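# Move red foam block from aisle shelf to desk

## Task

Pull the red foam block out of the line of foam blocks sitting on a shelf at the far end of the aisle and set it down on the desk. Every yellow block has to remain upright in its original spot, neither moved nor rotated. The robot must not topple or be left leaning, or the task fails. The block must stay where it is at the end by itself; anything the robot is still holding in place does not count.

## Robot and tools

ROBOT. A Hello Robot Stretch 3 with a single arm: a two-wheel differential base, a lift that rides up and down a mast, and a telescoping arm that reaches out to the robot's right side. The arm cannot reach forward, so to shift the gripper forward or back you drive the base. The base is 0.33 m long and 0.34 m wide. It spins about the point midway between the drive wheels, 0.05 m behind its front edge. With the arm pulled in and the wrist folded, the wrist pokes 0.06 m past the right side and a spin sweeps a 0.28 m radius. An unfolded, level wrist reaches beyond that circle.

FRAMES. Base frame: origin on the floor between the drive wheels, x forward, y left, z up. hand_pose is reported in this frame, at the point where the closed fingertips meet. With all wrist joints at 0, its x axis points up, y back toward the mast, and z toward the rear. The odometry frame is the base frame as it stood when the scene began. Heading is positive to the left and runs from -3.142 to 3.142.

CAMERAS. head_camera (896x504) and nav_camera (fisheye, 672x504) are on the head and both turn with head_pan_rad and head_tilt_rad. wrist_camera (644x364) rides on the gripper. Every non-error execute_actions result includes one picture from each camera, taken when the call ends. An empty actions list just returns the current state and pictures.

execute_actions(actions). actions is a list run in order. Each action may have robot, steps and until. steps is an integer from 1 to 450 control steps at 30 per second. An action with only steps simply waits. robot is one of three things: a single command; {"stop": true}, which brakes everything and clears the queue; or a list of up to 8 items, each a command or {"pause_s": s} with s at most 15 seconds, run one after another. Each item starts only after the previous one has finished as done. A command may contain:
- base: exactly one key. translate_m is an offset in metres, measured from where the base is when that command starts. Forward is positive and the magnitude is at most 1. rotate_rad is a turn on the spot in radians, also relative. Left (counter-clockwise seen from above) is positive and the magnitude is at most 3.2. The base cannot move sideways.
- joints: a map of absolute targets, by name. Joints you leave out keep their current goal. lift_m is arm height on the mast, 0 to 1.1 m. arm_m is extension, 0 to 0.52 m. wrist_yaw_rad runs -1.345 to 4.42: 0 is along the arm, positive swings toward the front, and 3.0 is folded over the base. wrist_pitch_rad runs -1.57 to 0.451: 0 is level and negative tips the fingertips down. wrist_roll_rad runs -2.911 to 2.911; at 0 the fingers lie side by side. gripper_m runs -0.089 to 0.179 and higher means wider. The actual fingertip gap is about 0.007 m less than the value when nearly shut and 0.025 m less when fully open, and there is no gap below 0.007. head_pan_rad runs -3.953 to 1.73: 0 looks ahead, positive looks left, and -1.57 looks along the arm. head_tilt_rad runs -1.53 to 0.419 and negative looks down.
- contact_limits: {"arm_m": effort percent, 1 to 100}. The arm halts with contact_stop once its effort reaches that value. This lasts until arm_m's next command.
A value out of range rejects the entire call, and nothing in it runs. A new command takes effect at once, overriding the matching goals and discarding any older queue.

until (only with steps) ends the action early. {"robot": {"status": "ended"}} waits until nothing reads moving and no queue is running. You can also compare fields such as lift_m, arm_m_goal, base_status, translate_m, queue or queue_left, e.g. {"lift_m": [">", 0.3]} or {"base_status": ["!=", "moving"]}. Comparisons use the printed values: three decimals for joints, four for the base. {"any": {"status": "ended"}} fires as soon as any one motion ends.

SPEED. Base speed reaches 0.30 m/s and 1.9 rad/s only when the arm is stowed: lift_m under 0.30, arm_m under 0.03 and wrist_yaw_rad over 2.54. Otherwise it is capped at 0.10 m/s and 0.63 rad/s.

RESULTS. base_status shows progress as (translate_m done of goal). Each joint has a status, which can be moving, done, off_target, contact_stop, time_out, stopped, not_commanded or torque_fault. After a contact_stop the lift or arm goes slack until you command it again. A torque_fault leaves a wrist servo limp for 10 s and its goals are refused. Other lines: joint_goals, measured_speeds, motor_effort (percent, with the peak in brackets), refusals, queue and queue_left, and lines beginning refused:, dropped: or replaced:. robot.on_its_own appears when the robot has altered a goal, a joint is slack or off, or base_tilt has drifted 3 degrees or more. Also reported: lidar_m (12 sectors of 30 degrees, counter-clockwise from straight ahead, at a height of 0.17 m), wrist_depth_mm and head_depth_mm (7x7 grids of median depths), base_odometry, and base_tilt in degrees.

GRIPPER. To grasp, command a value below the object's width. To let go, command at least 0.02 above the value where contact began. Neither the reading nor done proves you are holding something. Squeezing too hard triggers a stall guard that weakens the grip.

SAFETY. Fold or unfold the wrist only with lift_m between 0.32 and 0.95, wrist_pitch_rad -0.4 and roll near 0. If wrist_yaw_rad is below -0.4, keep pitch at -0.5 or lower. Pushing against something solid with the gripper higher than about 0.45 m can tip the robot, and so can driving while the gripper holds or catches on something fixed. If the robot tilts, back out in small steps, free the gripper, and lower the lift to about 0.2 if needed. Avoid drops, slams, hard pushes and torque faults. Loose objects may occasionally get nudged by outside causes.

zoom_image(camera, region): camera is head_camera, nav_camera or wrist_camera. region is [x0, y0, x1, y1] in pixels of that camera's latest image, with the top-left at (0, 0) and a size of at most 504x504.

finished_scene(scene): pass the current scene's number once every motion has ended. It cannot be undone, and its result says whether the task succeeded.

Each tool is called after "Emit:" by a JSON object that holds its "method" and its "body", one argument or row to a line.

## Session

Emit:
{"method": "execute_actions", "body": {
  "actions": []
}}

Scene clock: 0.00 s.
robot.base_odometry: x=+0.000 y=+0.000 heading=+0.000 (m, m, rad; robot's odometry frame)
robot.turned_by_wheels: +0.000 (rad since the last result)
robot.turned_by_imu: +0.000 (rad since the last result)
robot.base_tilt: forward=-0.2 right=-0.4 (deg)
robot.lidar_m: 0.85 1.68 1.66 1.81 2.13 1.64 2.04 2.08 2.09 0.98 0.94 0.78
robot.head_depth_mm: 754 760 752 753 749 748 747 / 803 805 805 802 801 800 796 / 871 867 865 861 859 856 855 / 1808 2531 2597 2634 2610 2607 2411 / 1871 2338 2360 2286 2304 2292 2211 / 1874 2115 2092 2048 2066 2047 2021 / 1825 1906 1884 1886 1866 1865 1851
robot.base_status: not_commanded
robot.joint_positions: lift_m=+0.570 arm_m=+0.001 wrist_yaw_rad=+2.914 wrist_pitch_rad=-0.433 wrist_roll_rad=-0.001 gripper_m=+0.037 head_pan_rad=+0.010 head_tilt_rad=+0.009
robot.joint_goals: lift_m=+0.570 arm_m=+0.001 wrist_yaw_rad=+2.914 wrist_pitch_rad=-0.433 wrist_roll_rad=-0.001 gripper_m=+0.037 head_pan_rad=+0.010 head_tilt_rad=+0.009
robot.joint_status: lift_m=not_commanded arm_m=not_commanded wrist_yaw_rad=not_commanded wrist_pitch_rad=not_commanded wrist_roll_rad=not_commanded gripper_m=not_commanded head_pan_rad=not_commanded head_tilt_rad=not_commanded
robot.measured_speeds: translate_m=+0.000 rotate_rad=+0.000 lift_m=+0.000 arm_m=+0.000 wrist_yaw_rad=+0.000 wrist_pitch_rad=+0.000 wrist_roll_rad=+0.000 head_pan_rad=+0.000 head_tilt_rad=+0.000
robot: refusals=0 queue=idle queue_left=0
robot.motor_effort: left_wheel=-1 right_wheel=+0 lift_m=+33 arm_m=-1 wrist_yaw_rad=+0 wrist_pitch_rad=+4 wrist_roll_rad=+0 gripper_m=+0 head_pan_rad=+0 head_tilt_rad=+3 (%)
robot.hand_pose: x=+0.0289 y=+0.0705 z=+0.5798 quat_wxyz=(+0.229, +0.703, +0.073, +0.669) (m; robot's base frame)
robot.wrist_depth_mm: - - - - - - - / - - - - - - - / - - - - - - - / - - - - - - - / 893 - 960 947 - - - / 759 762 773 792 833 864 873 / 674 678 695 704 712 719 750
pictures: head_camera (sideways: a quarter turn clockwise sets it upright), nav_camera (sideways: a quarter turn counterclockwise sets it upright), wrist_camera
Images, in order (width x height): head_camera 896x504, nav_camera 672x504, wrist_camera 644x364.

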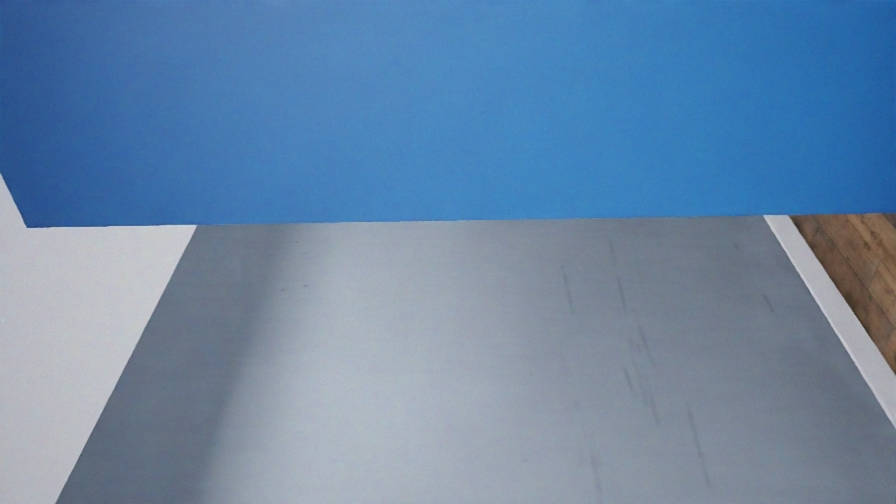

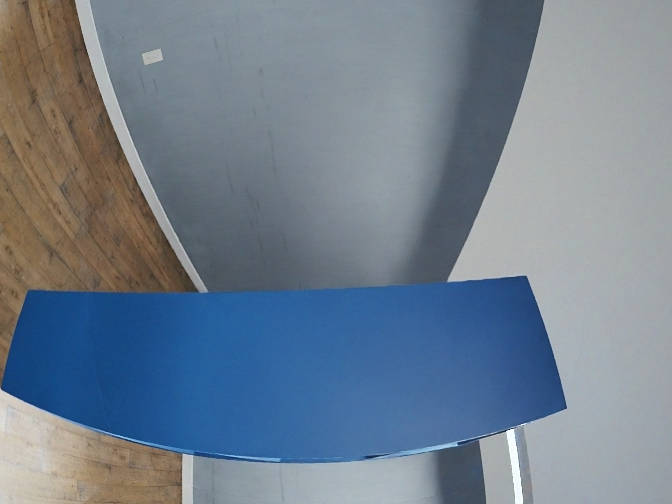

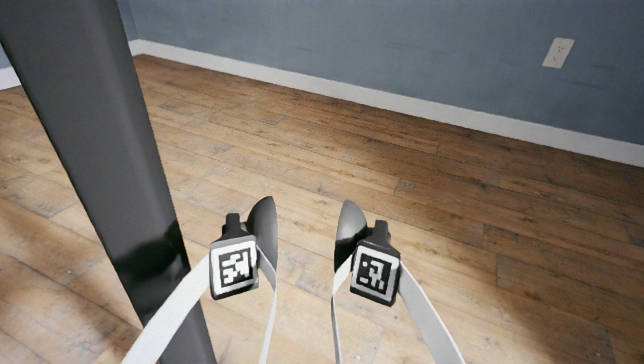

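Emit:
{"method": "execute_actions", "body": {
  "actions": [
    {"robot": {"joints": {"head_pan_rad": -0.72, "head_tilt_rad": -0.3, "lift_m": 0.29}}, "steps": 150, "until": {"robot": {"head_pan_rad_status": ["!=", "moving"]}}}
  ]
}}

Scene clock: 4.57 s.
robot.base_odometry: x=+0.000 y=+0.000 heading=+0.000 (m, m, rad; robot's odometry frame)
robot.turned_by_wheels: +0.000 (rad since the last result)
robot.turned_by_imu: +0.001 (rad since the last result)
robot.base_tilt: forward=-0.2 right=-0.3 (deg)
robot.lidar_m: 0.85 1.68 1.66 1.81 2.13 1.64 2.04 2.09 2.09 0.98 0.94 0.79
robot.head_depth_mm: 1421 1485 1593 1672 1429 1487 1449 / 1967 1969 2427 2287 1985 1862 1573 / 2290 2432 2490 2654 2661 2009 1575 / 2281 2398 2492 2640 2713 2022 1588 / 2267 2332 2456 2532 2416 1820 1497 / 882 695 721 752 790 833 885 / 641 672 704 741 780 824 881
robot.base_status: not_commanded
robot.joint_positions: lift_m=+0.494 arm_m=+0.001 wrist_yaw_rad=+2.914 wrist_pitch_rad=-0.433 wrist_roll_rad=-0.001 gripper_m=+0.037 head_pan_rad=-0.713 head_tilt_rad=-0.296
robot.joint_goals: lift_m=+0.290 arm_m=+0.001 wrist_yaw_rad=+2.914 wrist_pitch_rad=-0.433 wrist_roll_rad=-0.001 gripper_m=+0.037 head_pan_rad=-0.720 head_tilt_rad=-0.300
robot.joint_status: lift_m=moving arm_m=not_commanded wrist_yaw_rad=not_commanded wrist_pitch_rad=not_commanded wrist_roll_rad=not_commanded gripper_m=not_commanded head_pan_rad=done head_tilt_rad=done
robot.measured_speeds: translate_m=+0.000 rotate_rad=+0.000 lift_m=-0.110 arm_m=+0.000 wrist_yaw_rad=+0.000 wrist_pitch_rad=+0.000 wrist_roll_rad=+0.000 head_pan_rad=+0.000 head_tilt_rad=+0.000
robot: refusals=0 queue=running queue_left=0
robot.motor_effort: left_wheel=-1(1) right_wheel=+0(0) lift_m=+24(34) arm_m=+0(0) wrist_yaw_rad=+0(0) wrist_pitch_rad=+3(4) wrist_roll_rad=+0(0) gripper_m=+0(0) head_pan_rad=-5(56) head_tilt_rad=-3(27) (%)
robot.hand_pose: x=+0.0289 y=+0.0705 z=+0.5031 quat_wxyz=(+0.230, +0.703, +0.073, +0.669) (m; robot's base frame)
robot.wrist_depth_mm: - - - - - - - / - - - - - - - / - - - - - - - / 942 - - - - - - / 800 - 853 862 891 889 923 / 690 692 690 720 744 755 788 / 595 618 627 628 638 647 663
pictures: head_camera (sideways: a quarter turn clockwise sets it upright), nav_camera (sideways: a quarter turn counterclockwise sets it upright), wrist_camera
Images, in order (width x height): head_camera 896x504, nav_camera 672x504, wrist_camera 644x364.

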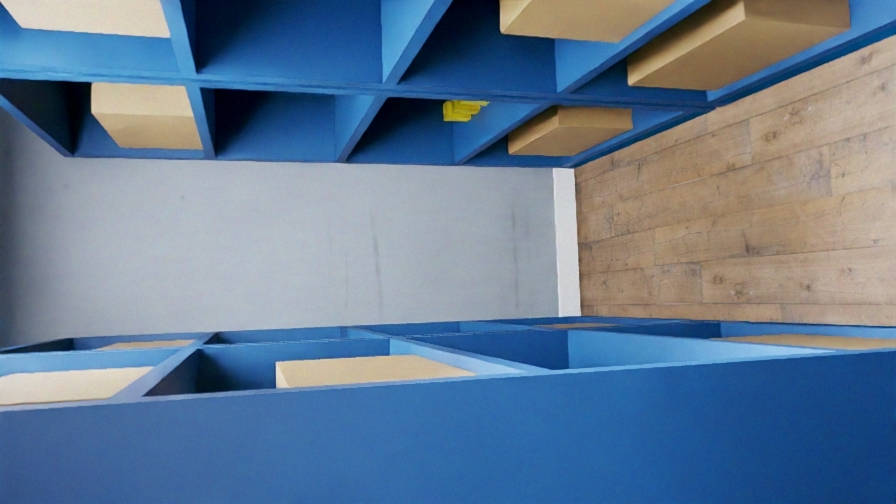

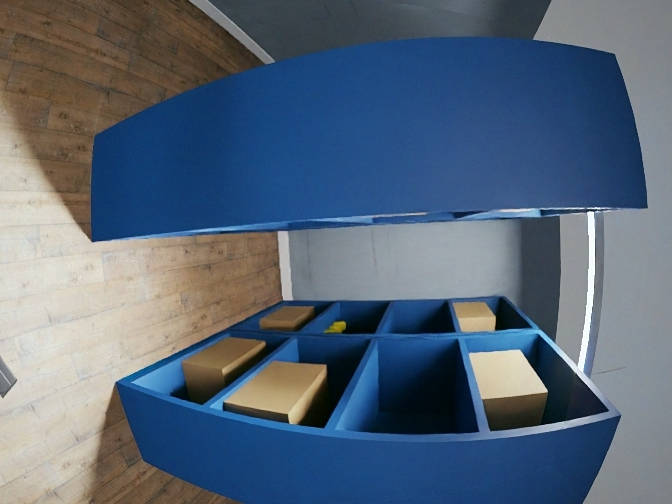

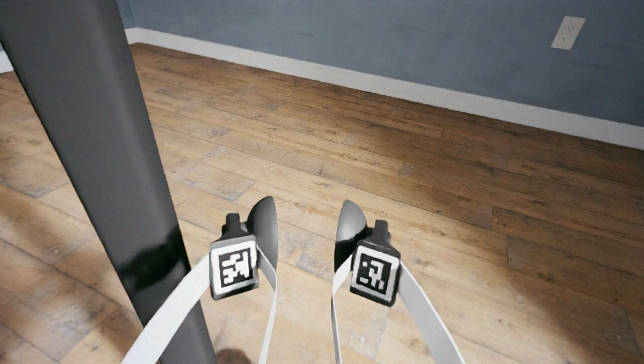

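Emit:
{"method": "execute_actions", "body": {
  "actions": [
    {"robot": [{"base": {"rotate_rad": -0.80}, "joints": {"head_pan_rad": 0.0, "head_tilt_rad": -0.45}}, {"base": {"translate_m": 0.82}}, {"base": {"rotate_rad": 0.168}}], "steps": 450, "until": {"robot": {"status": "ended"}}}
  ]
}}

Scene clock: 16.77 s.
robot.base_odometry: x=+0.571 y=-0.588 heading=-0.632 (m, m, rad; robot's odometry frame)
robot.turned_by_wheels: -0.632 (rad since the last result)
robot.turned_by_imu: -0.640 (rad since the last result)
robot.base_tilt: forward=-0.2 right=-0.4 (deg)
robot.lidar_m: 0.87 0.31 0.26 0.20 1.86 2.60 2.45 2.69 2.03 0.40 0.56 0.62
robot.head_depth_mm: 1447 1604 1670 1700 1454 1513 1312 / 1537 1647 1767 1903 1937 1677 1392 / 1551 1627 1788 1910 2036 1698 1379 / 1534 1633 1768 1906 2052 1694 1398 / 1529 1642 1754 1884 1978 1643 1388 / 1253 1585 1240 967 981 1009 1155 / 704 748 795 747 939 1003 825
robot.base_status: done (rotate_rad +0.1679 of +0.1680)
robot.joint_positions: lift_m=+0.290 arm_m=+0.001 wrist_yaw_rad=+2.914 wrist_pitch_rad=-0.434 wrist_roll_rad=-0.001 gripper_m=+0.037 head_pan_rad=-0.007 head_tilt_rad=-0.445
robot.joint_goals: lift_m=+0.290 arm_m=+0.001 wrist_yaw_rad=+2.914 wrist_pitch_rad=-0.434 wrist_roll_rad=-0.001 gripper_m=+0.037 head_pan_rad=+0.000 head_tilt_rad=-0.450
robot.joint_status: lift_m=done arm_m=not_commanded wrist_yaw_rad=not_commanded wrist_pitch_rad=not_commanded wrist_roll_rad=not_commanded gripper_m=not_commanded head_pan_rad=done head_tilt_rad=done
robot.measured_speeds: translate_m=+0.000 rotate_rad=+0.000 lift_m=+0.000 arm_m=+0.000 wrist_yaw_rad=+0.000 wrist_pitch_rad=+0.000 wrist_roll_rad=+0.000 head_pan_rad=+0.000 head_tilt_rad=+0.000
robot: refusals=0 queue=done queue_left=0
robot.motor_effort: left_wheel=-3(9) right_wheel=+3(7) lift_m=+25(24) arm_m=-1(1) wrist_yaw_rad=+1(1) wrist_pitch_rad=+4(4) wrist_roll_rad=+0(0) gripper_m=+0(0) head_pan_rad=+4(55) head_tilt_rad=-3(18) (%)
robot.hand_pose: x=+0.0288 y=+0.0704 z=+0.2995 quat_wxyz=(+0.230, +0.703, +0.073, +0.669) (m; robot's base frame)
robot.wrist_depth_mm: - - 220 619 431 473 515 / - - 244 678 304 317 342 / 803 880 644 626 326 348 379 / 649 - 308 548 368 397 438 / 539 - 564 480 416 459 493 / 467 - - 427 466 489 520 / - - - 437 437 450 454
pictures: head_camera (sideways: a quarter turn clockwise sets it upright), nav_camera (sideways: a quarter turn counterclockwise sets it upright), wrist_camera
Images, in order (width x height): head_camera 896x504, nav_camera 672x504, wrist_camera 644x364.

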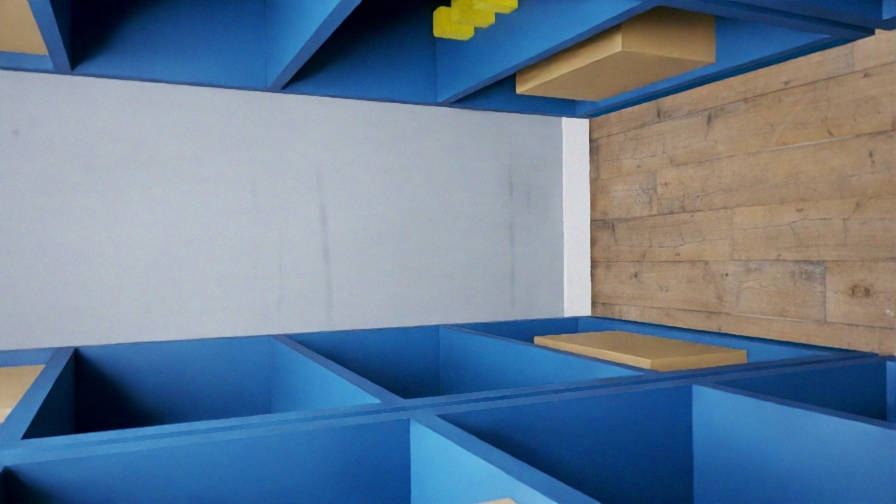

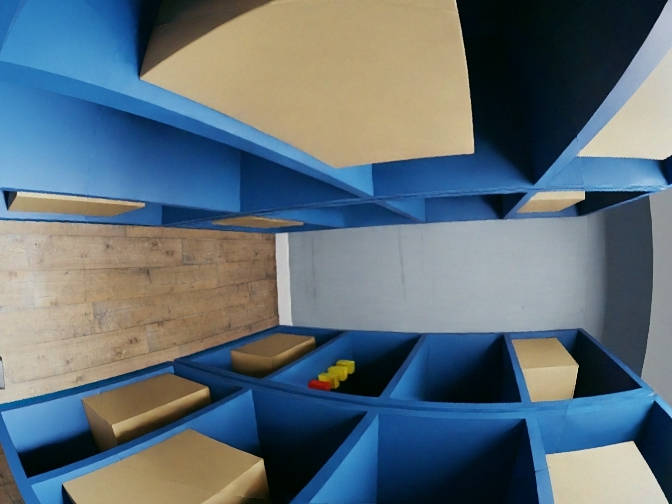

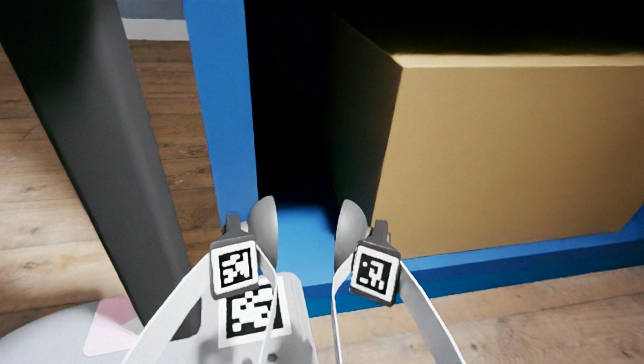

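Emit:
{"method": "execute_actions", "body": {
  "actions": []
}}

Scene clock: 20.03 s.
robot.base_odometry: x=+0.571 y=-0.588 heading=-0.632 (m, m, rad; robot's odometry frame)
robot.turned_by_wheels: +0.000 (rad since the last result)
robot.turned_by_imu: +0.001 (rad since the last result)
robot.base_tilt: forward=-0.2 right=-0.4 (deg)
robot.lidar_m: 0.87 0.31 0.26 0.20 1.86 2.60 2.45 2.70 2.04 0.40 0.56 0.62
robot.head_depth_mm: 1454 1608 1668 1686 1461 1500 1304 / 1539 1625 1754 1922 1920 1683 1383 / 1540 1662 1796 1924 2061 1699 1386 / 1537 1653 1789 1932 2046 1698 1401 / 1518 1650 1756 1882 1962 1644 1383 / 1263 1584 1231 971 978 1008 1161 / 702 745 796 749 943 996 829
robot.base_status: done (rotate_rad +0.1679 of +0.1680)
robot.joint_positions: lift_m=+0.290 arm_m=+0.001 wrist_yaw_rad=+2.914 wrist_pitch_rad=-0.434 wrist_roll_rad=-0.001 gripper_m=+0.037 head_pan_rad=-0.007 head_tilt_rad=-0.445
robot.joint_goals: lift_m=+0.290 arm_m=+0.001 wrist_yaw_rad=+2.914 wrist_pitch_rad=-0.434 wrist_roll_rad=-0.001 gripper_m=+0.037 head_pan_rad=+0.000 head_tilt_rad=-0.450
robot.joint_status: lift_m=done arm_m=not_commanded wrist_yaw_rad=not_commanded wrist_pitch_rad=not_commanded wrist_roll_rad=not_commanded gripper_m=not_commanded head_pan_rad=done head_tilt_rad=done
robot.measured_speeds: translate_m=+0.000 rotate_rad=+0.000 lift_m=+0.000 arm_m=+0.000 wrist_yaw_rad=+0.000 wrist_pitch_rad=+0.000 wrist_roll_rad=+0.000 head_pan_rad=+0.000 head_tilt_rad=+0.000
robot: refusals=0 queue=done queue_left=0
robot.motor_effort: left_wheel=-4(4) right_wheel=+3(3) lift_m=+25(25) arm_m=-1(0) wrist_yaw_rad=+1(0) wrist_pitch_rad=+4(4) wrist_roll_rad=+0(0) gripper_m=+0(0) head_pan_rad=+5(5) head_tilt_rad=-3(3) (%)
robot.hand_pose: x=+0.0288 y=+0.0704 z=+0.2995 quat_wxyz=(+0.230, +0.703, +0.073, +0.669) (m; robot's base frame)
robot.wrist_depth_mm: - - 219 629 428 469 521 / - - 243 666 304 317 343 / 788 859 648 632 329 344 378 / 640 - 308 549 368 397 430 / 545 - 560 478 423 465 502 / 470 - - 429 471 490 521 / - - - 435 435 445 456
pictures: head_camera (sideways: a quarter turn clockwise sets it upright), nav_camera (sideways: a quarter turn counterclockwise sets it upright), wrist_camera
Images, in order (width x height): head_camera 896x504, nav_camera 672x504, wrist_camera 644x364.

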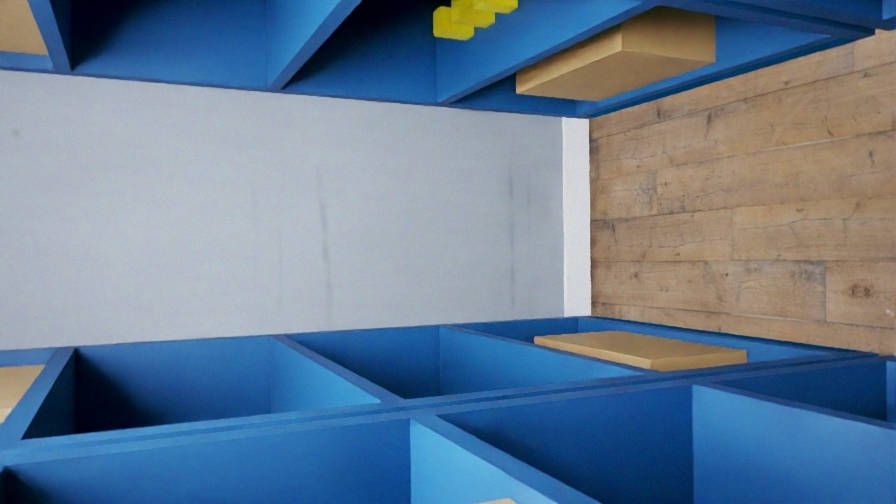

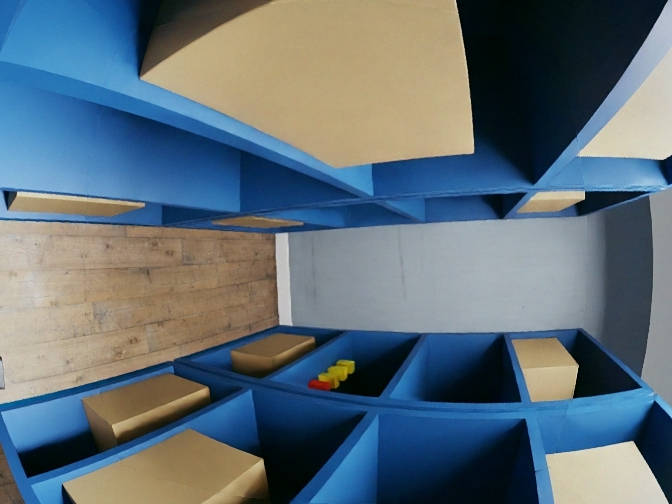

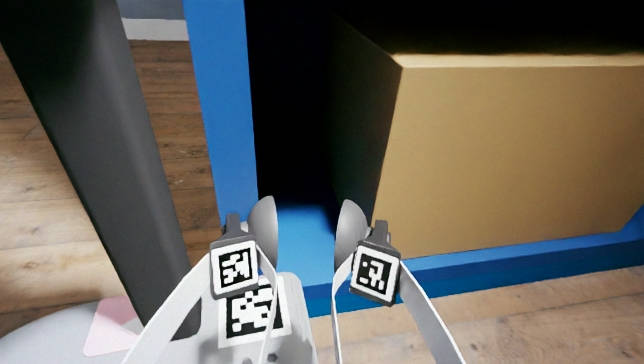

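Emit:
{"method": "zoom_image", "body": {
  "camera": "head_camera",
  "region": [380, 0, 620, 135]
}}

Emit:
{"method": "zoom_image", "body": {
  "camera": "nav_camera",
  "region": [270, 330, 400, 420]
}}

Region (380, 0, 620, 135) of head_camera's 896x504 image, scaled by 2.100, with more detail than that image has; it fills the top 284 rows of this view, and the rest is white.

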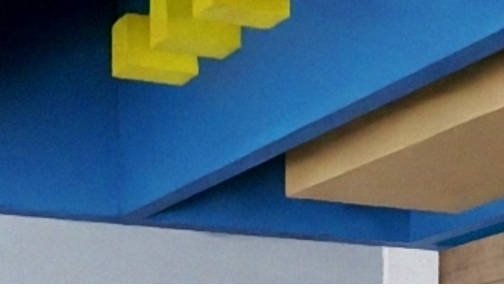

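Region (270, 330, 400, 420) of nav_camera's 672x504 image, scaled by 3.877, with more detail than that image has; it fills the top 349 rows of this view, and the rest is white.

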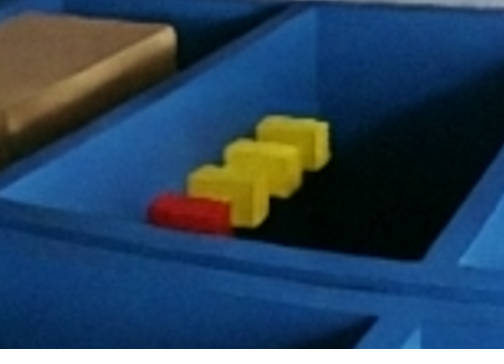

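Emit:
{"method": "execute_actions", "body": {
  "actions": [
    {"robot":[{"base":{"rotate_rad":-0.04}},{"base":{"translate_m":1.0},"joints":{"wrist_yaw_rad":2.6,"wrist_pitch_rad":-0.4,"gripper_m":0.082}}],"steps":450,"until":{"robot":{"x":[">",0.806]}}},
    {"robot":{"base":{"translate_m":0.955}},"steps":450,"until":{"robot":{"x":[">",0.93]}}}
  ]
}}

Scene clock: 32.20 s.
robot.base_odometry: x=+0.936 y=-0.878 heading=-0.672 (m, m, rad; robot's odometry frame)
robot.turned_by_wheels: -0.040 (rad since the last result)
robot.turned_by_imu: -0.040 (rad since the last result)
robot.base_tilt: forward=+0.2 right=-0.1 (deg)
robot.lidar_m: 0.93 0.43 0.24 0.23 0.24 0.32 2.91 0.61 0.64 0.42 0.43 0.56
robot.head_depth_mm: 1128 1195 1258 1402 1337 1276 1236 / 1146 1233 1335 1419 1566 1594 1388 / 1149 1227 1327 1444 1562 1660 1388 / 1139 1221 1321 1421 1538 1658 1401 / 1142 1225 1315 1430 1563 1640 1384 / 1123 1194 1274 1378 1415 1236 1218 / 1084 1158 1210 895 1292 1017 837
robot.base_status: moving (translate_m +0.1566 of +0.9550)
robot.joint_positions: lift_m=+0.290 arm_m=+0.001 wrist_yaw_rad=+2.602 wrist_pitch_rad=-0.419 wrist_roll_rad=-0.001 gripper_m=+0.082 head_pan_rad=-0.007 head_tilt_rad=-0.445
robot.joint_goals: lift_m=+0.290 arm_m=+0.001 wrist_yaw_rad=+2.600 wrist_pitch_rad=-0.400 wrist_roll_rad=-0.001 gripper_m=+0.082 head_pan_rad=+0.000 head_tilt_rad=-0.450
robot.joint_status: lift_m=done arm_m=not_commanded wrist_yaw_rad=done wrist_pitch_rad=done wrist_roll_rad=not_commanded gripper_m=done head_pan_rad=done head_tilt_rad=done
robot.measured_speeds: translate_m=+0.294 rotate_rad=+0.000 lift_m=+0.000 arm_m=+0.000 wrist_yaw_rad=+0.000 wrist_pitch_rad=+0.000 wrist_roll_rad=+0.000 head_pan_rad=+0.000 head_tilt_rad=+0.000
robot: refusals=0 queue=running queue_left=0
robot.motor_effort: left_wheel=+3(9) right_wheel=+1(4) lift_m=+25(25) arm_m=+0(1) wrist_yaw_rad=-1(2) wrist_pitch_rad=+5(6) wrist_roll_rad=+0(0) gripper_m=-1(79) head_pan_rad=+5(5) head_tilt_rad=-3(3) (%)
robot.hand_pose: x=+0.0940 y=+0.0460 z=+0.3027 quat_wxyz=(+0.327, +0.705, -0.042, +0.628) (m; robot's base frame)
robot.wrist_depth_mm: 340 367 649 566 412 555 691 / 234 255 695 615 440 599 742 / 237 267 325 661 487 671 915 / 256 291 343 597 540 701 794 / 276 313 477 499 590 625 628 / 303 333 428 485 501 525 533 / - - 426 435 440 459 462
pictures: head_camera (sideways: a quarter turn clockwise sets it upright), nav_camera (sideways: a quarter turn counterclockwise sets it upright), wrist_camera
Images, in order (width x height): head_camera 896x504, nav_camera 672x504, wrist_camera 644x364.

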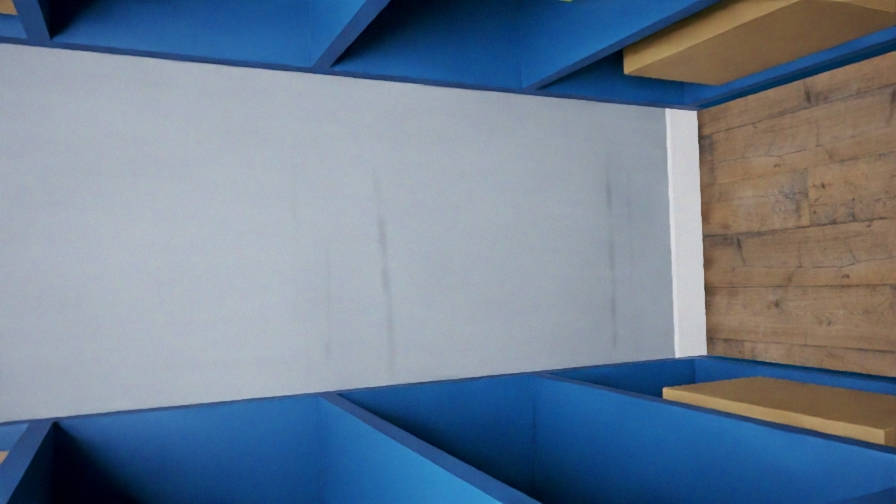

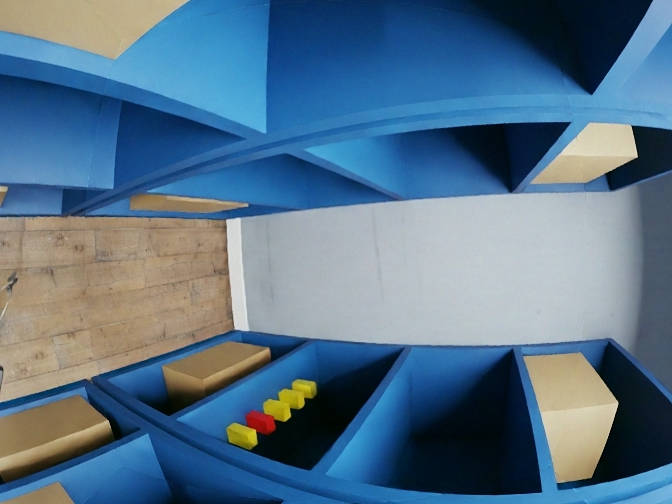

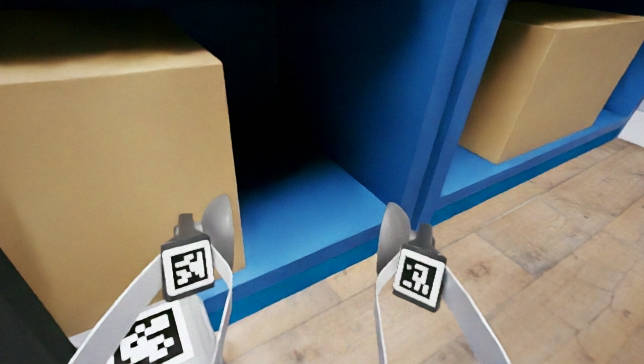

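Emit:
{"method": "execute_actions", "body": {
  "actions": [
    {"robot":{"joints":{"head_pan_rad":-1.45,"head_tilt_rad":-0.95}},"steps":450,"until":{"robot":{"x":[">",1.40]}}},
    {"robot":{"joints":{"lift_m":0.51}},"steps":450,"until":{"robot":{"lift_m":[">",0.325]}}},
    {"robot":{"joints":{"wrist_yaw_rad":1.5}},"steps":450,"until":{"robot":{"wrist_yaw_rad":["<",1.9]}}},
    {"robot":{"joints":{"wrist_pitch_rad":-0.1}},"steps":450,"until":{"robot":{"lift_m":[">",0.49],"wrist_pitch_rad":[">",-0.16]}}},
    {"robot":{"joints":{"wrist_yaw_rad":0.0}},"steps":450,"until":{"robot":{"status":"ended"}}}
  ]
}}

Scene clock: 38.13 s.
robot.base_odometry: x=+1.561 y=-1.375 heading=-0.672 (m, m, rad; robot's odometry frame)
robot.turned_by_wheels: +0.000 (rad since the last result)
robot.turned_by_imu: +0.001 (rad since the last result)
robot.base_tilt: forward=-0.2 right=-0.3 (deg)
robot.lidar_m: 0.56 0.34 0.25 0.24 0.25 0.39 0.89 0.56 0.51 0.41 0.42 0.58
robot.head_depth_mm: 619 499 450 924 827 1166 1126 / 617 499 457 924 830 1184 - / 620 500 462 909 840 1211 - / 618 500 1001 924 841 1162 1133 / 621 499 1008 909 843 1180 1114 / 621 499 1004 907 853 1182 1117 / 619 499 1008 873 859 1197 1118
robot.base_status: done (translate_m +0.9550 of +0.9550)
robot.joint_positions: lift_m=+0.510 arm_m=+0.001 wrist_yaw_rad=+0.002 wrist_pitch_rad=-0.122 wrist_roll_rad=-0.001 gripper_m=+0.082 head_pan_rad=-1.443 head_tilt_rad=-0.938
robot.joint_goals: lift_m=+0.510 arm_m=+0.001 wrist_yaw_rad=+0.000 wrist_pitch_rad=-0.100 wrist_roll_rad=-0.001 gripper_m=+0.082 head_pan_rad=-1.450 head_tilt_rad=-0.950
robot.joint_status: lift_m=done arm_m=not_commanded wrist_yaw_rad=done wrist_pitch_rad=done wrist_roll_rad=not_commanded gripper_m=done head_pan_rad=done head_tilt_rad=done
robot.measured_speeds: translate_m=+0.000 rotate_rad=+0.000 lift_m=+0.000 arm_m=+0.000 wrist_yaw_rad=+0.000 wrist_pitch_rad=+0.000 wrist_roll_rad=+0.000 head_pan_rad=+0.000 head_tilt_rad=+0.000
robot: refusals=0 queue=done queue_left=0
robot.motor_effort: left_wheel=+1(2) right_wheel=-1(3) lift_m=+40(39) arm_m=-1(1) wrist_yaw_rad=-1(2) wrist_pitch_rad=+6(7) wrist_roll_rad=+0(0) gripper_m=+0(1) head_pan_rad=-4(61) head_tilt_rad=-7(42) (%)
robot.hand_pose: x=-0.0210 y=-0.3977 z=+0.5934 quat_wxyz=(+0.706, +0.044, -0.705, -0.043) (m; robot's base frame)
robot.wrist_depth_mm: 526 519 531 541 543 482 331 / 549 551 552 570 568 478 331 / 301 563 574 578 587 470 324 / 271 278 372 388 287 443 326 / 278 284 288 293 306 332 311 / 216 220 219 233 226 247 255 / 179 182 185 188 191 197 202
pictures: head_camera (sideways: a quarter turn clockwise sets it upright), nav_camera (sideways: a quarter turn counterclockwise sets it upright), wrist_camera
Images, in order (width x height): head_camera 896x504, nav_camera 672x504, wrist_camera 644x364.

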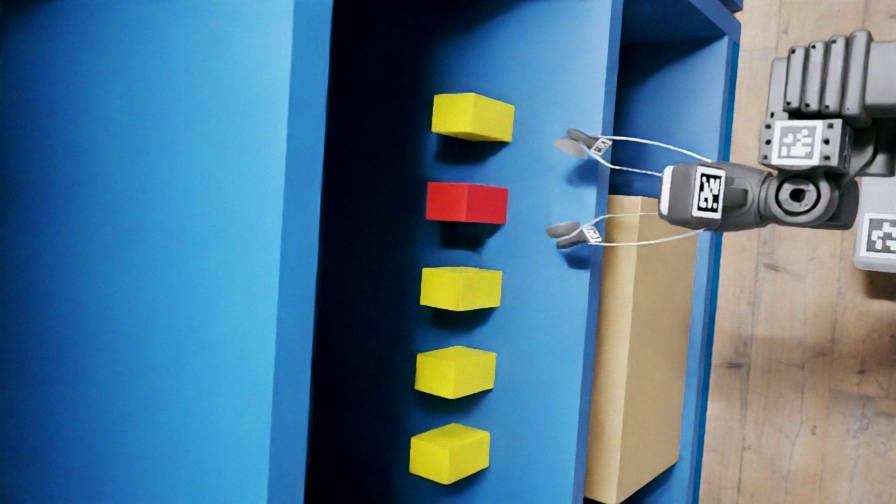

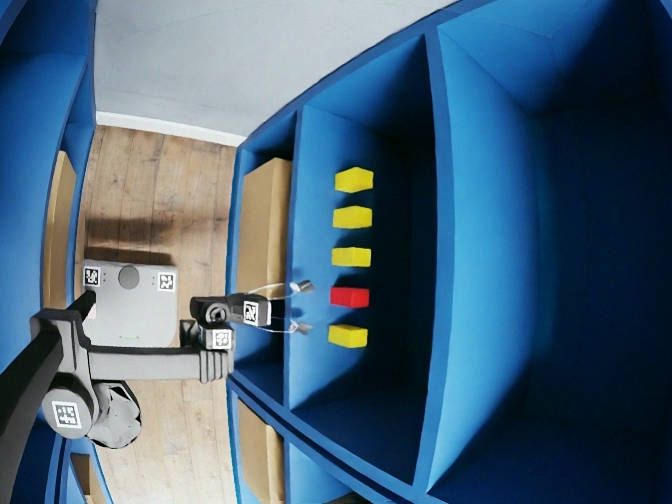

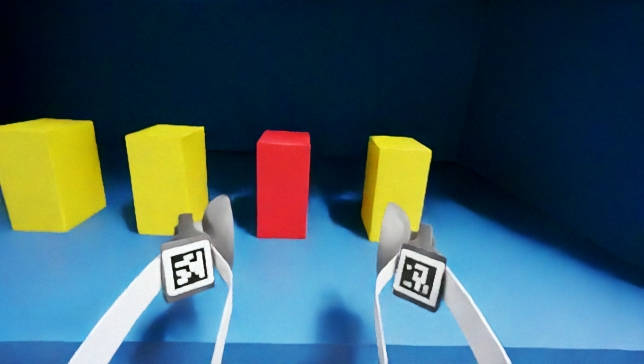

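Emit:
{"method": "execute_actions", "body": {
  "actions": [
    {"robot":{"base":{"translate_m":0.02},"joints":{"lift_m":0.49,"arm_m":0.075}},"steps":450,"until":{"robot":{"status":"ended"}}}
  ]
}}

Scene clock: 41.47 s.
robot.base_odometry: x=+1.576 y=-1.388 heading=-0.672 (m, m, rad; robot's odometry frame)
robot.turned_by_wheels: +0.000 (rad since the last result)
robot.turned_by_imu: +0.001 (rad since the last result)
robot.base_tilt: forward=-0.1 right=-0.5 (deg)
robot.lidar_m: 0.55 0.34 0.25 0.24 0.25 0.41 0.89 0.56 0.52 0.41 0.42 0.57
robot.head_depth_mm: 621 497 451 926 826 1182 1112 / 619 499 456 908 827 1218 - / 619 498 461 905 824 - 1136 / 618 498 1009 892 841 1171 1135 / 620 500 1009 907 845 1170 1111 / 621 500 1007 909 858 1184 1113 / 621 500 1006 892 856 1199 1120
robot.base_status: done (translate_m +0.0200 of +0.0200)
robot.joint_positions: lift_m=+0.490 arm_m=+0.075 wrist_yaw_rad=+0.001 wrist_pitch_rad=-0.121 wrist_roll_rad=-0.001 gripper_m=+0.082 head_pan_rad=-1.443 head_tilt_rad=-0.938
robot.joint_goals: lift_m=+0.490 arm_m=+0.075 wrist_yaw_rad=+0.000 wrist_pitch_rad=-0.100 wrist_roll_rad=-0.001 gripper_m=+0.082 head_pan_rad=-1.450 head_tilt_rad=-0.950
robot.joint_status: lift_m=done arm_m=done wrist_yaw_rad=done wrist_pitch_rad=done wrist_roll_rad=not_commanded gripper_m=done head_pan_rad=done head_tilt_rad=done
robot.measured_speeds: translate_m=+0.000 rotate_rad=+0.000 lift_m=+0.000 arm_m=+0.000 wrist_yaw_rad=+0.000 wrist_pitch_rad=+0.000 wrist_roll_rad=+0.000 head_pan_rad=+0.000 head_tilt_rad=+0.000
robot: refusals=0 queue=done queue_left=0
robot.motor_effort: left_wheel=+0(5) right_wheel=-1(3) lift_m=+25(37) arm_m=+4(5) wrist_yaw_rad=+0(1) wrist_pitch_rad=+6(6) wrist_roll_rad=+0(0) gripper_m=-1(0) head_pan_rad=-4(4) head_tilt_rad=-6(7) (%)
robot.hand_pose: x=-0.0212 y=-0.4710 z=+0.5741 quat_wxyz=(+0.706, +0.044, -0.705, -0.043) (m; robot's base frame)
robot.wrist_depth_mm: 460 468 470 472 478 476 353 / 484 483 491 491 494 494 351 / 501 192 506 505 525 474 350 / 247 197 348 203 242 365 344 / 232 208 244 215 220 270 298 / 189 192 190 202 196 214 219 / 157 156 159 163 165 171 174
pictures: head_camera (sideways: a quarter turn clockwise sets it upright), nav_camera (sideways: a quarter turn counterclockwise sets it upright), wrist_camera
Images, in order (width x height): head_camera 896x504, nav_camera 672x504, wrist_camera 644x364.

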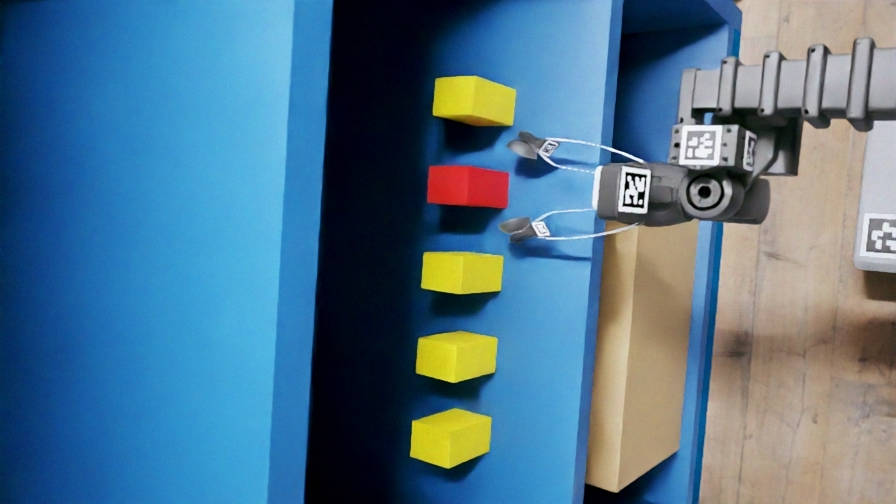

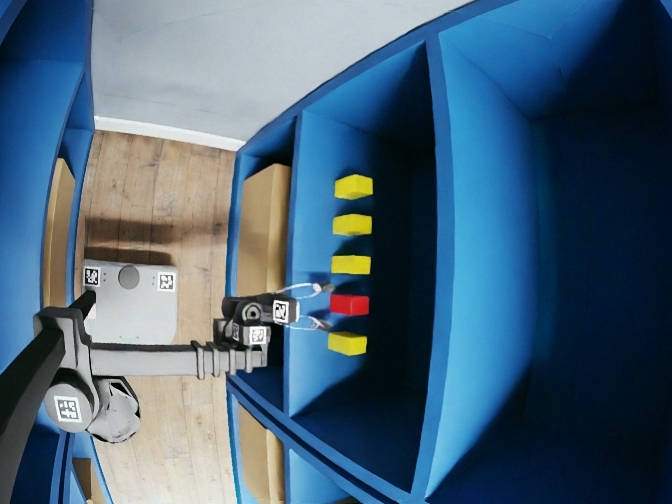

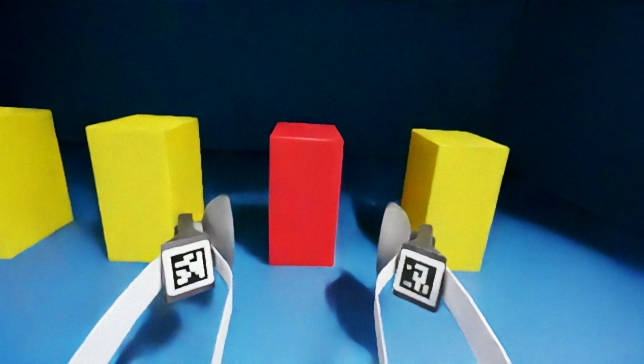

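Emit:
{"method": "execute_actions", "body": {
  "actions": [
    {"robot":{"joints":{"arm_m":0.142}},"steps":450,"until":{"robot":{"status":"ended"}}}
  ]
}}

Scene clock: 44.90 s.
robot.base_odometry: x=+1.576 y=-1.388 heading=-0.672 (m, m, rad; robot's odometry frame)
robot.turned_by_wheels: +0.000 (rad since the last result)
robot.turned_by_imu: +0.001 (rad since the last result)
robot.base_tilt: forward=-0.2 right=-0.4 (deg)
robot.lidar_m: 0.54 0.34 0.25 0.24 0.25 0.41 0.89 0.56 0.52 0.41 0.42 0.57
robot.head_depth_mm: 622 499 452 918 824 1180 1117 / 620 499 456 914 824 - - / 619 498 462 926 - 1178 1137 / 618 499 1008 893 843 1165 1132 / 619 498 1003 909 844 1173 1111 / 619 499 1012 908 858 1175 1117 / 622 500 1006 889 854 1201 1115
robot.base_status: done (translate_m +0.0200 of +0.0200)
robot.joint_positions: lift_m=+0.490 arm_m=+0.142 wrist_yaw_rad=+0.001 wrist_pitch_rad=-0.121 wrist_roll_rad=-0.001 gripper_m=+0.082 head_pan_rad=-1.443 head_tilt_rad=-0.938
robot.joint_goals: lift_m=+0.490 arm_m=+0.142 wrist_yaw_rad=+0.000 wrist_pitch_rad=-0.100 wrist_roll_rad=-0.001 gripper_m=+0.082 head_pan_rad=-1.450 head_tilt_rad=-0.950
robot.joint_status: lift_m=done arm_m=done wrist_yaw_rad=done wrist_pitch_rad=done wrist_roll_rad=not_commanded gripper_m=done head_pan_rad=done head_tilt_rad=done
robot.measured_speeds: translate_m=+0.000 rotate_rad=+0.000 lift_m=+0.000 arm_m=+0.000 wrist_yaw_rad=+0.000 wrist_pitch_rad=+0.000 wrist_roll_rad=+0.000 head_pan_rad=+0.000 head_tilt_rad=+0.000
robot: refusals=0 queue=done queue_left=0
robot.motor_effort: left_wheel=+0(1) right_wheel=-1(1) lift_m=+25(25) arm_m=+4(4) wrist_yaw_rad=+0(0) wrist_pitch_rad=+6(6) wrist_roll_rad=+0(0) gripper_m=+0(0) head_pan_rad=-4(4) head_tilt_rad=-7(7) (%)
robot.hand_pose: x=-0.0212 y=-0.5380 z=+0.5741 quat_wxyz=(+0.706, +0.044, -0.705, -0.043) (m; robot's base frame)
robot.wrist_depth_mm: 401 401 406 414 415 422 350 / 420 425 425 429 436 438 347 / 428 441 448 450 461 456 346 / 127 161 343 133 378 144 304 / 134 157 139 140 217 145 277 / 142 146 178 148 195 152 211 / 148 156 155 155 165 159 174
pictures: head_camera (sideways: a quarter turn clockwise sets it upright), nav_camera (sideways: a quarter turn counterclockwise sets it upright), wrist_camera
Images, in order (width x height): head_camera 896x504, nav_camera 672x504, wrist_camera 644x364.

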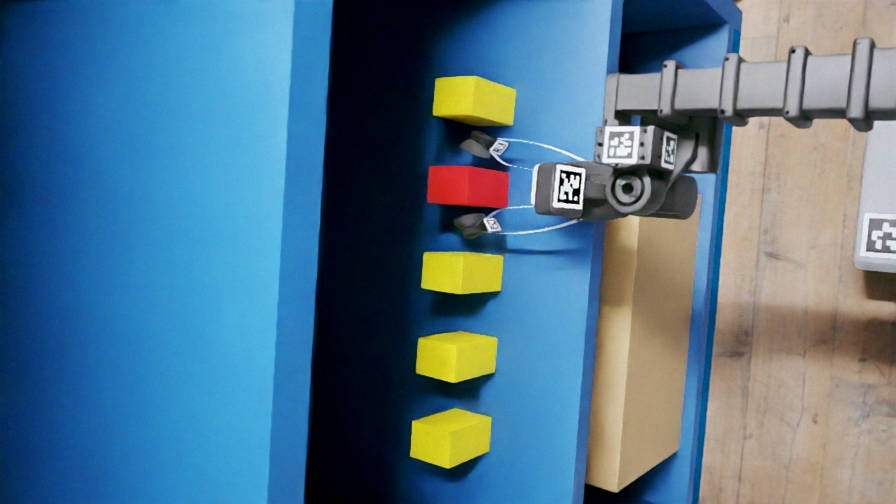

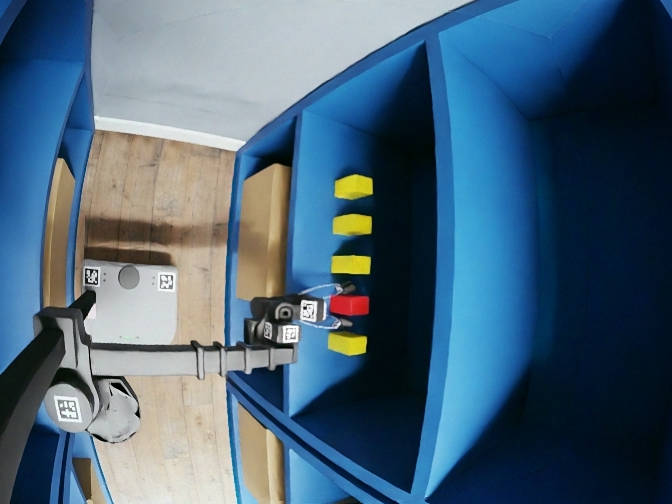

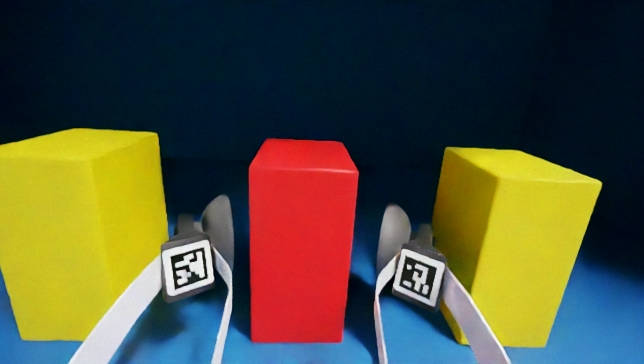

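Emit:
{"method": "execute_actions", "body": {
  "actions": [
    {"robot":{"joints":{"gripper_m":0.02,"arm_m":0.137,"head_pan_rad":-3.12,"head_tilt_rad":-0.25}},"steps":5},
    {"steps":200,"until":{"robot":{"gripper_m_status":["!=","moving"]}}},
    {"robot":{"joints":{"lift_m":0.518}},"steps":200,"until":{"robot":{"lift_m":[">",0.505]}}},
    {"robot":{"joints":{"arm_m":0.0}},"steps":200,"until":{"robot":{"arm_m":["<",0.05]}}},
    {"robot":[{"base":{"rotate_rad":0.02}},{"base":{"translate_m":-1.0}}],"steps":200,"until":{"robot":{"arm_m":["<",0.03]}}}
  ]
}}

Scene clock: 53.07 s.
robot.base_odometry: x=+1.576 y=-1.388 heading=-0.658 (m, m, rad; robot's odometry frame)
robot.turned_by_wheels: +0.014 (rad since the last result)
robot.turned_by_imu: +0.015 (rad since the last result)
robot.base_tilt: forward=+1.1 right=-0.6 (deg)
robot.lidar_m: 0.54 0.34 0.25 0.24 0.25 0.41 0.94 0.56 0.52 0.41 0.43 0.57
robot.head_depth_mm: 764 948 900 778 773 1266 977 / 1119 1165 1203 1248 1332 1313 1219 / 3411 3744 - - 3058 2106 1640 / 3363 3776 - - 2961 2139 1652 / 3350 3814 - - 2986 2148 1633 / 3356 3872 - - 3011 2138 1592 / 3152 3733 1231 1271 1303 1241 1463
robot.base_status: moving (rotate_rad +0.0135 of +0.0200)
robot.joint_positions: lift_m=+0.518 arm_m=+0.029 wrist_yaw_rad=+0.000 wrist_pitch_rad=-0.121 wrist_roll_rad=-0.001 gripper_m=+0.021 head_pan_rad=-3.113 head_tilt_rad=-0.260
robot.joint_goals: lift_m=+0.518 arm_m=+0.000 wrist_yaw_rad=+0.000 wrist_pitch_rad=-0.100 wrist_roll_rad=-0.001 gripper_m=+0.020 head_pan_rad=-3.120 head_tilt_rad=-0.250
robot.joint_status: lift_m=moving arm_m=moving wrist_yaw_rad=done wrist_pitch_rad=done wrist_roll_rad=not_commanded gripper_m=done head_pan_rad=done head_tilt_rad=done
robot.measured_speeds: translate_m=+0.000 rotate_rad=+0.124 lift_m=+0.000 arm_m=-0.090 wrist_yaw_rad=+0.000 wrist_pitch_rad=+0.000 wrist_roll_rad=+0.000 head_pan_rad=+0.000 head_tilt_rad=+0.000
robot: refusals=0 queue=running queue_left=1
robot.motor_effort: left_wheel=+0(4) right_wheel=+1(2) lift_m=+38(40) arm_m=-3(5) wrist_yaw_rad=-1(1) wrist_pitch_rad=+6(6) wrist_roll_rad=+0(0) gripper_m=-14(85) head_pan_rad=-4(60) head_tilt_rad=+6(50) (%)
robot.hand_pose: x=-0.0214 y=-0.4256 z=+0.6014 quat_wxyz=(+0.706, +0.043, -0.705, -0.043) (m; robot's base frame)
robot.wrist_depth_mm: 499 504 509 509 512 510 362 / 530 525 532 532 540 523 357 / 546 553 550 550 568 520 356 / 247 282 250 135 269 456 355 / 258 286 256 140 265 345 336 / 230 234 218 150 254 258 267 / 187 190 187 170 201 207 212
pictures: head_camera (sideways: a quarter turn clockwise sets it upright), nav_camera (sideways: a quarter turn counterclockwise sets it upright), wrist_camera
Images, in order (width x height): head_camera 896x504, nav_camera 672x504, wrist_camera 644x364.

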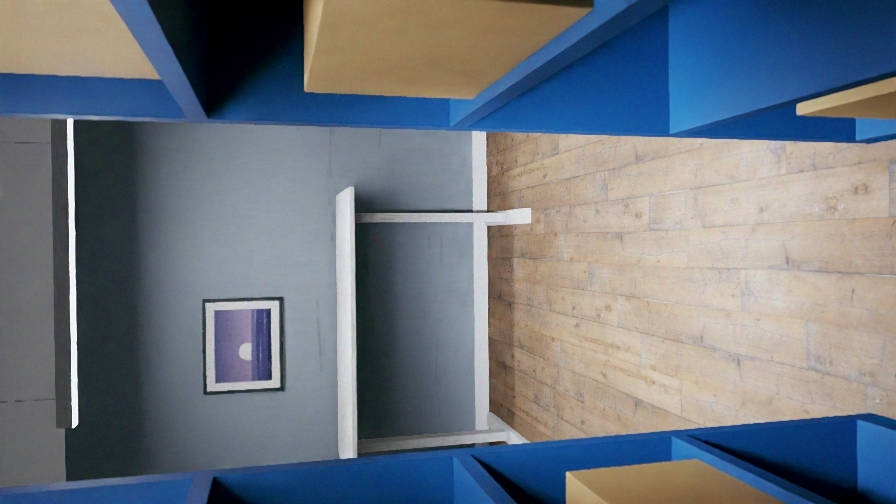

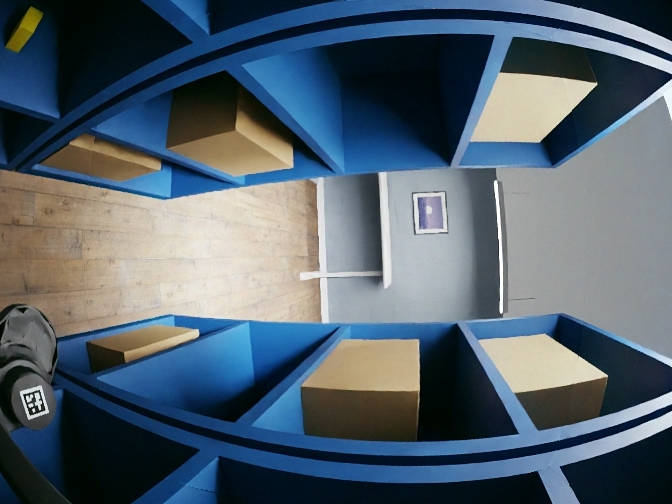

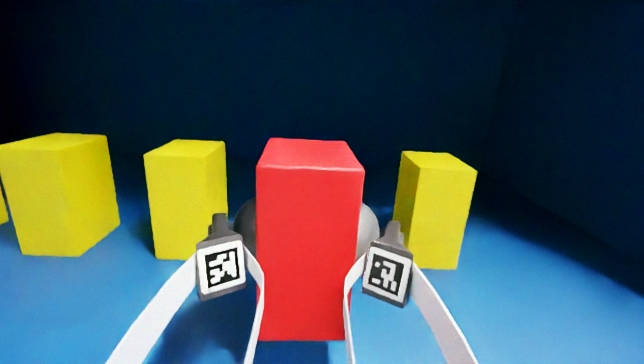

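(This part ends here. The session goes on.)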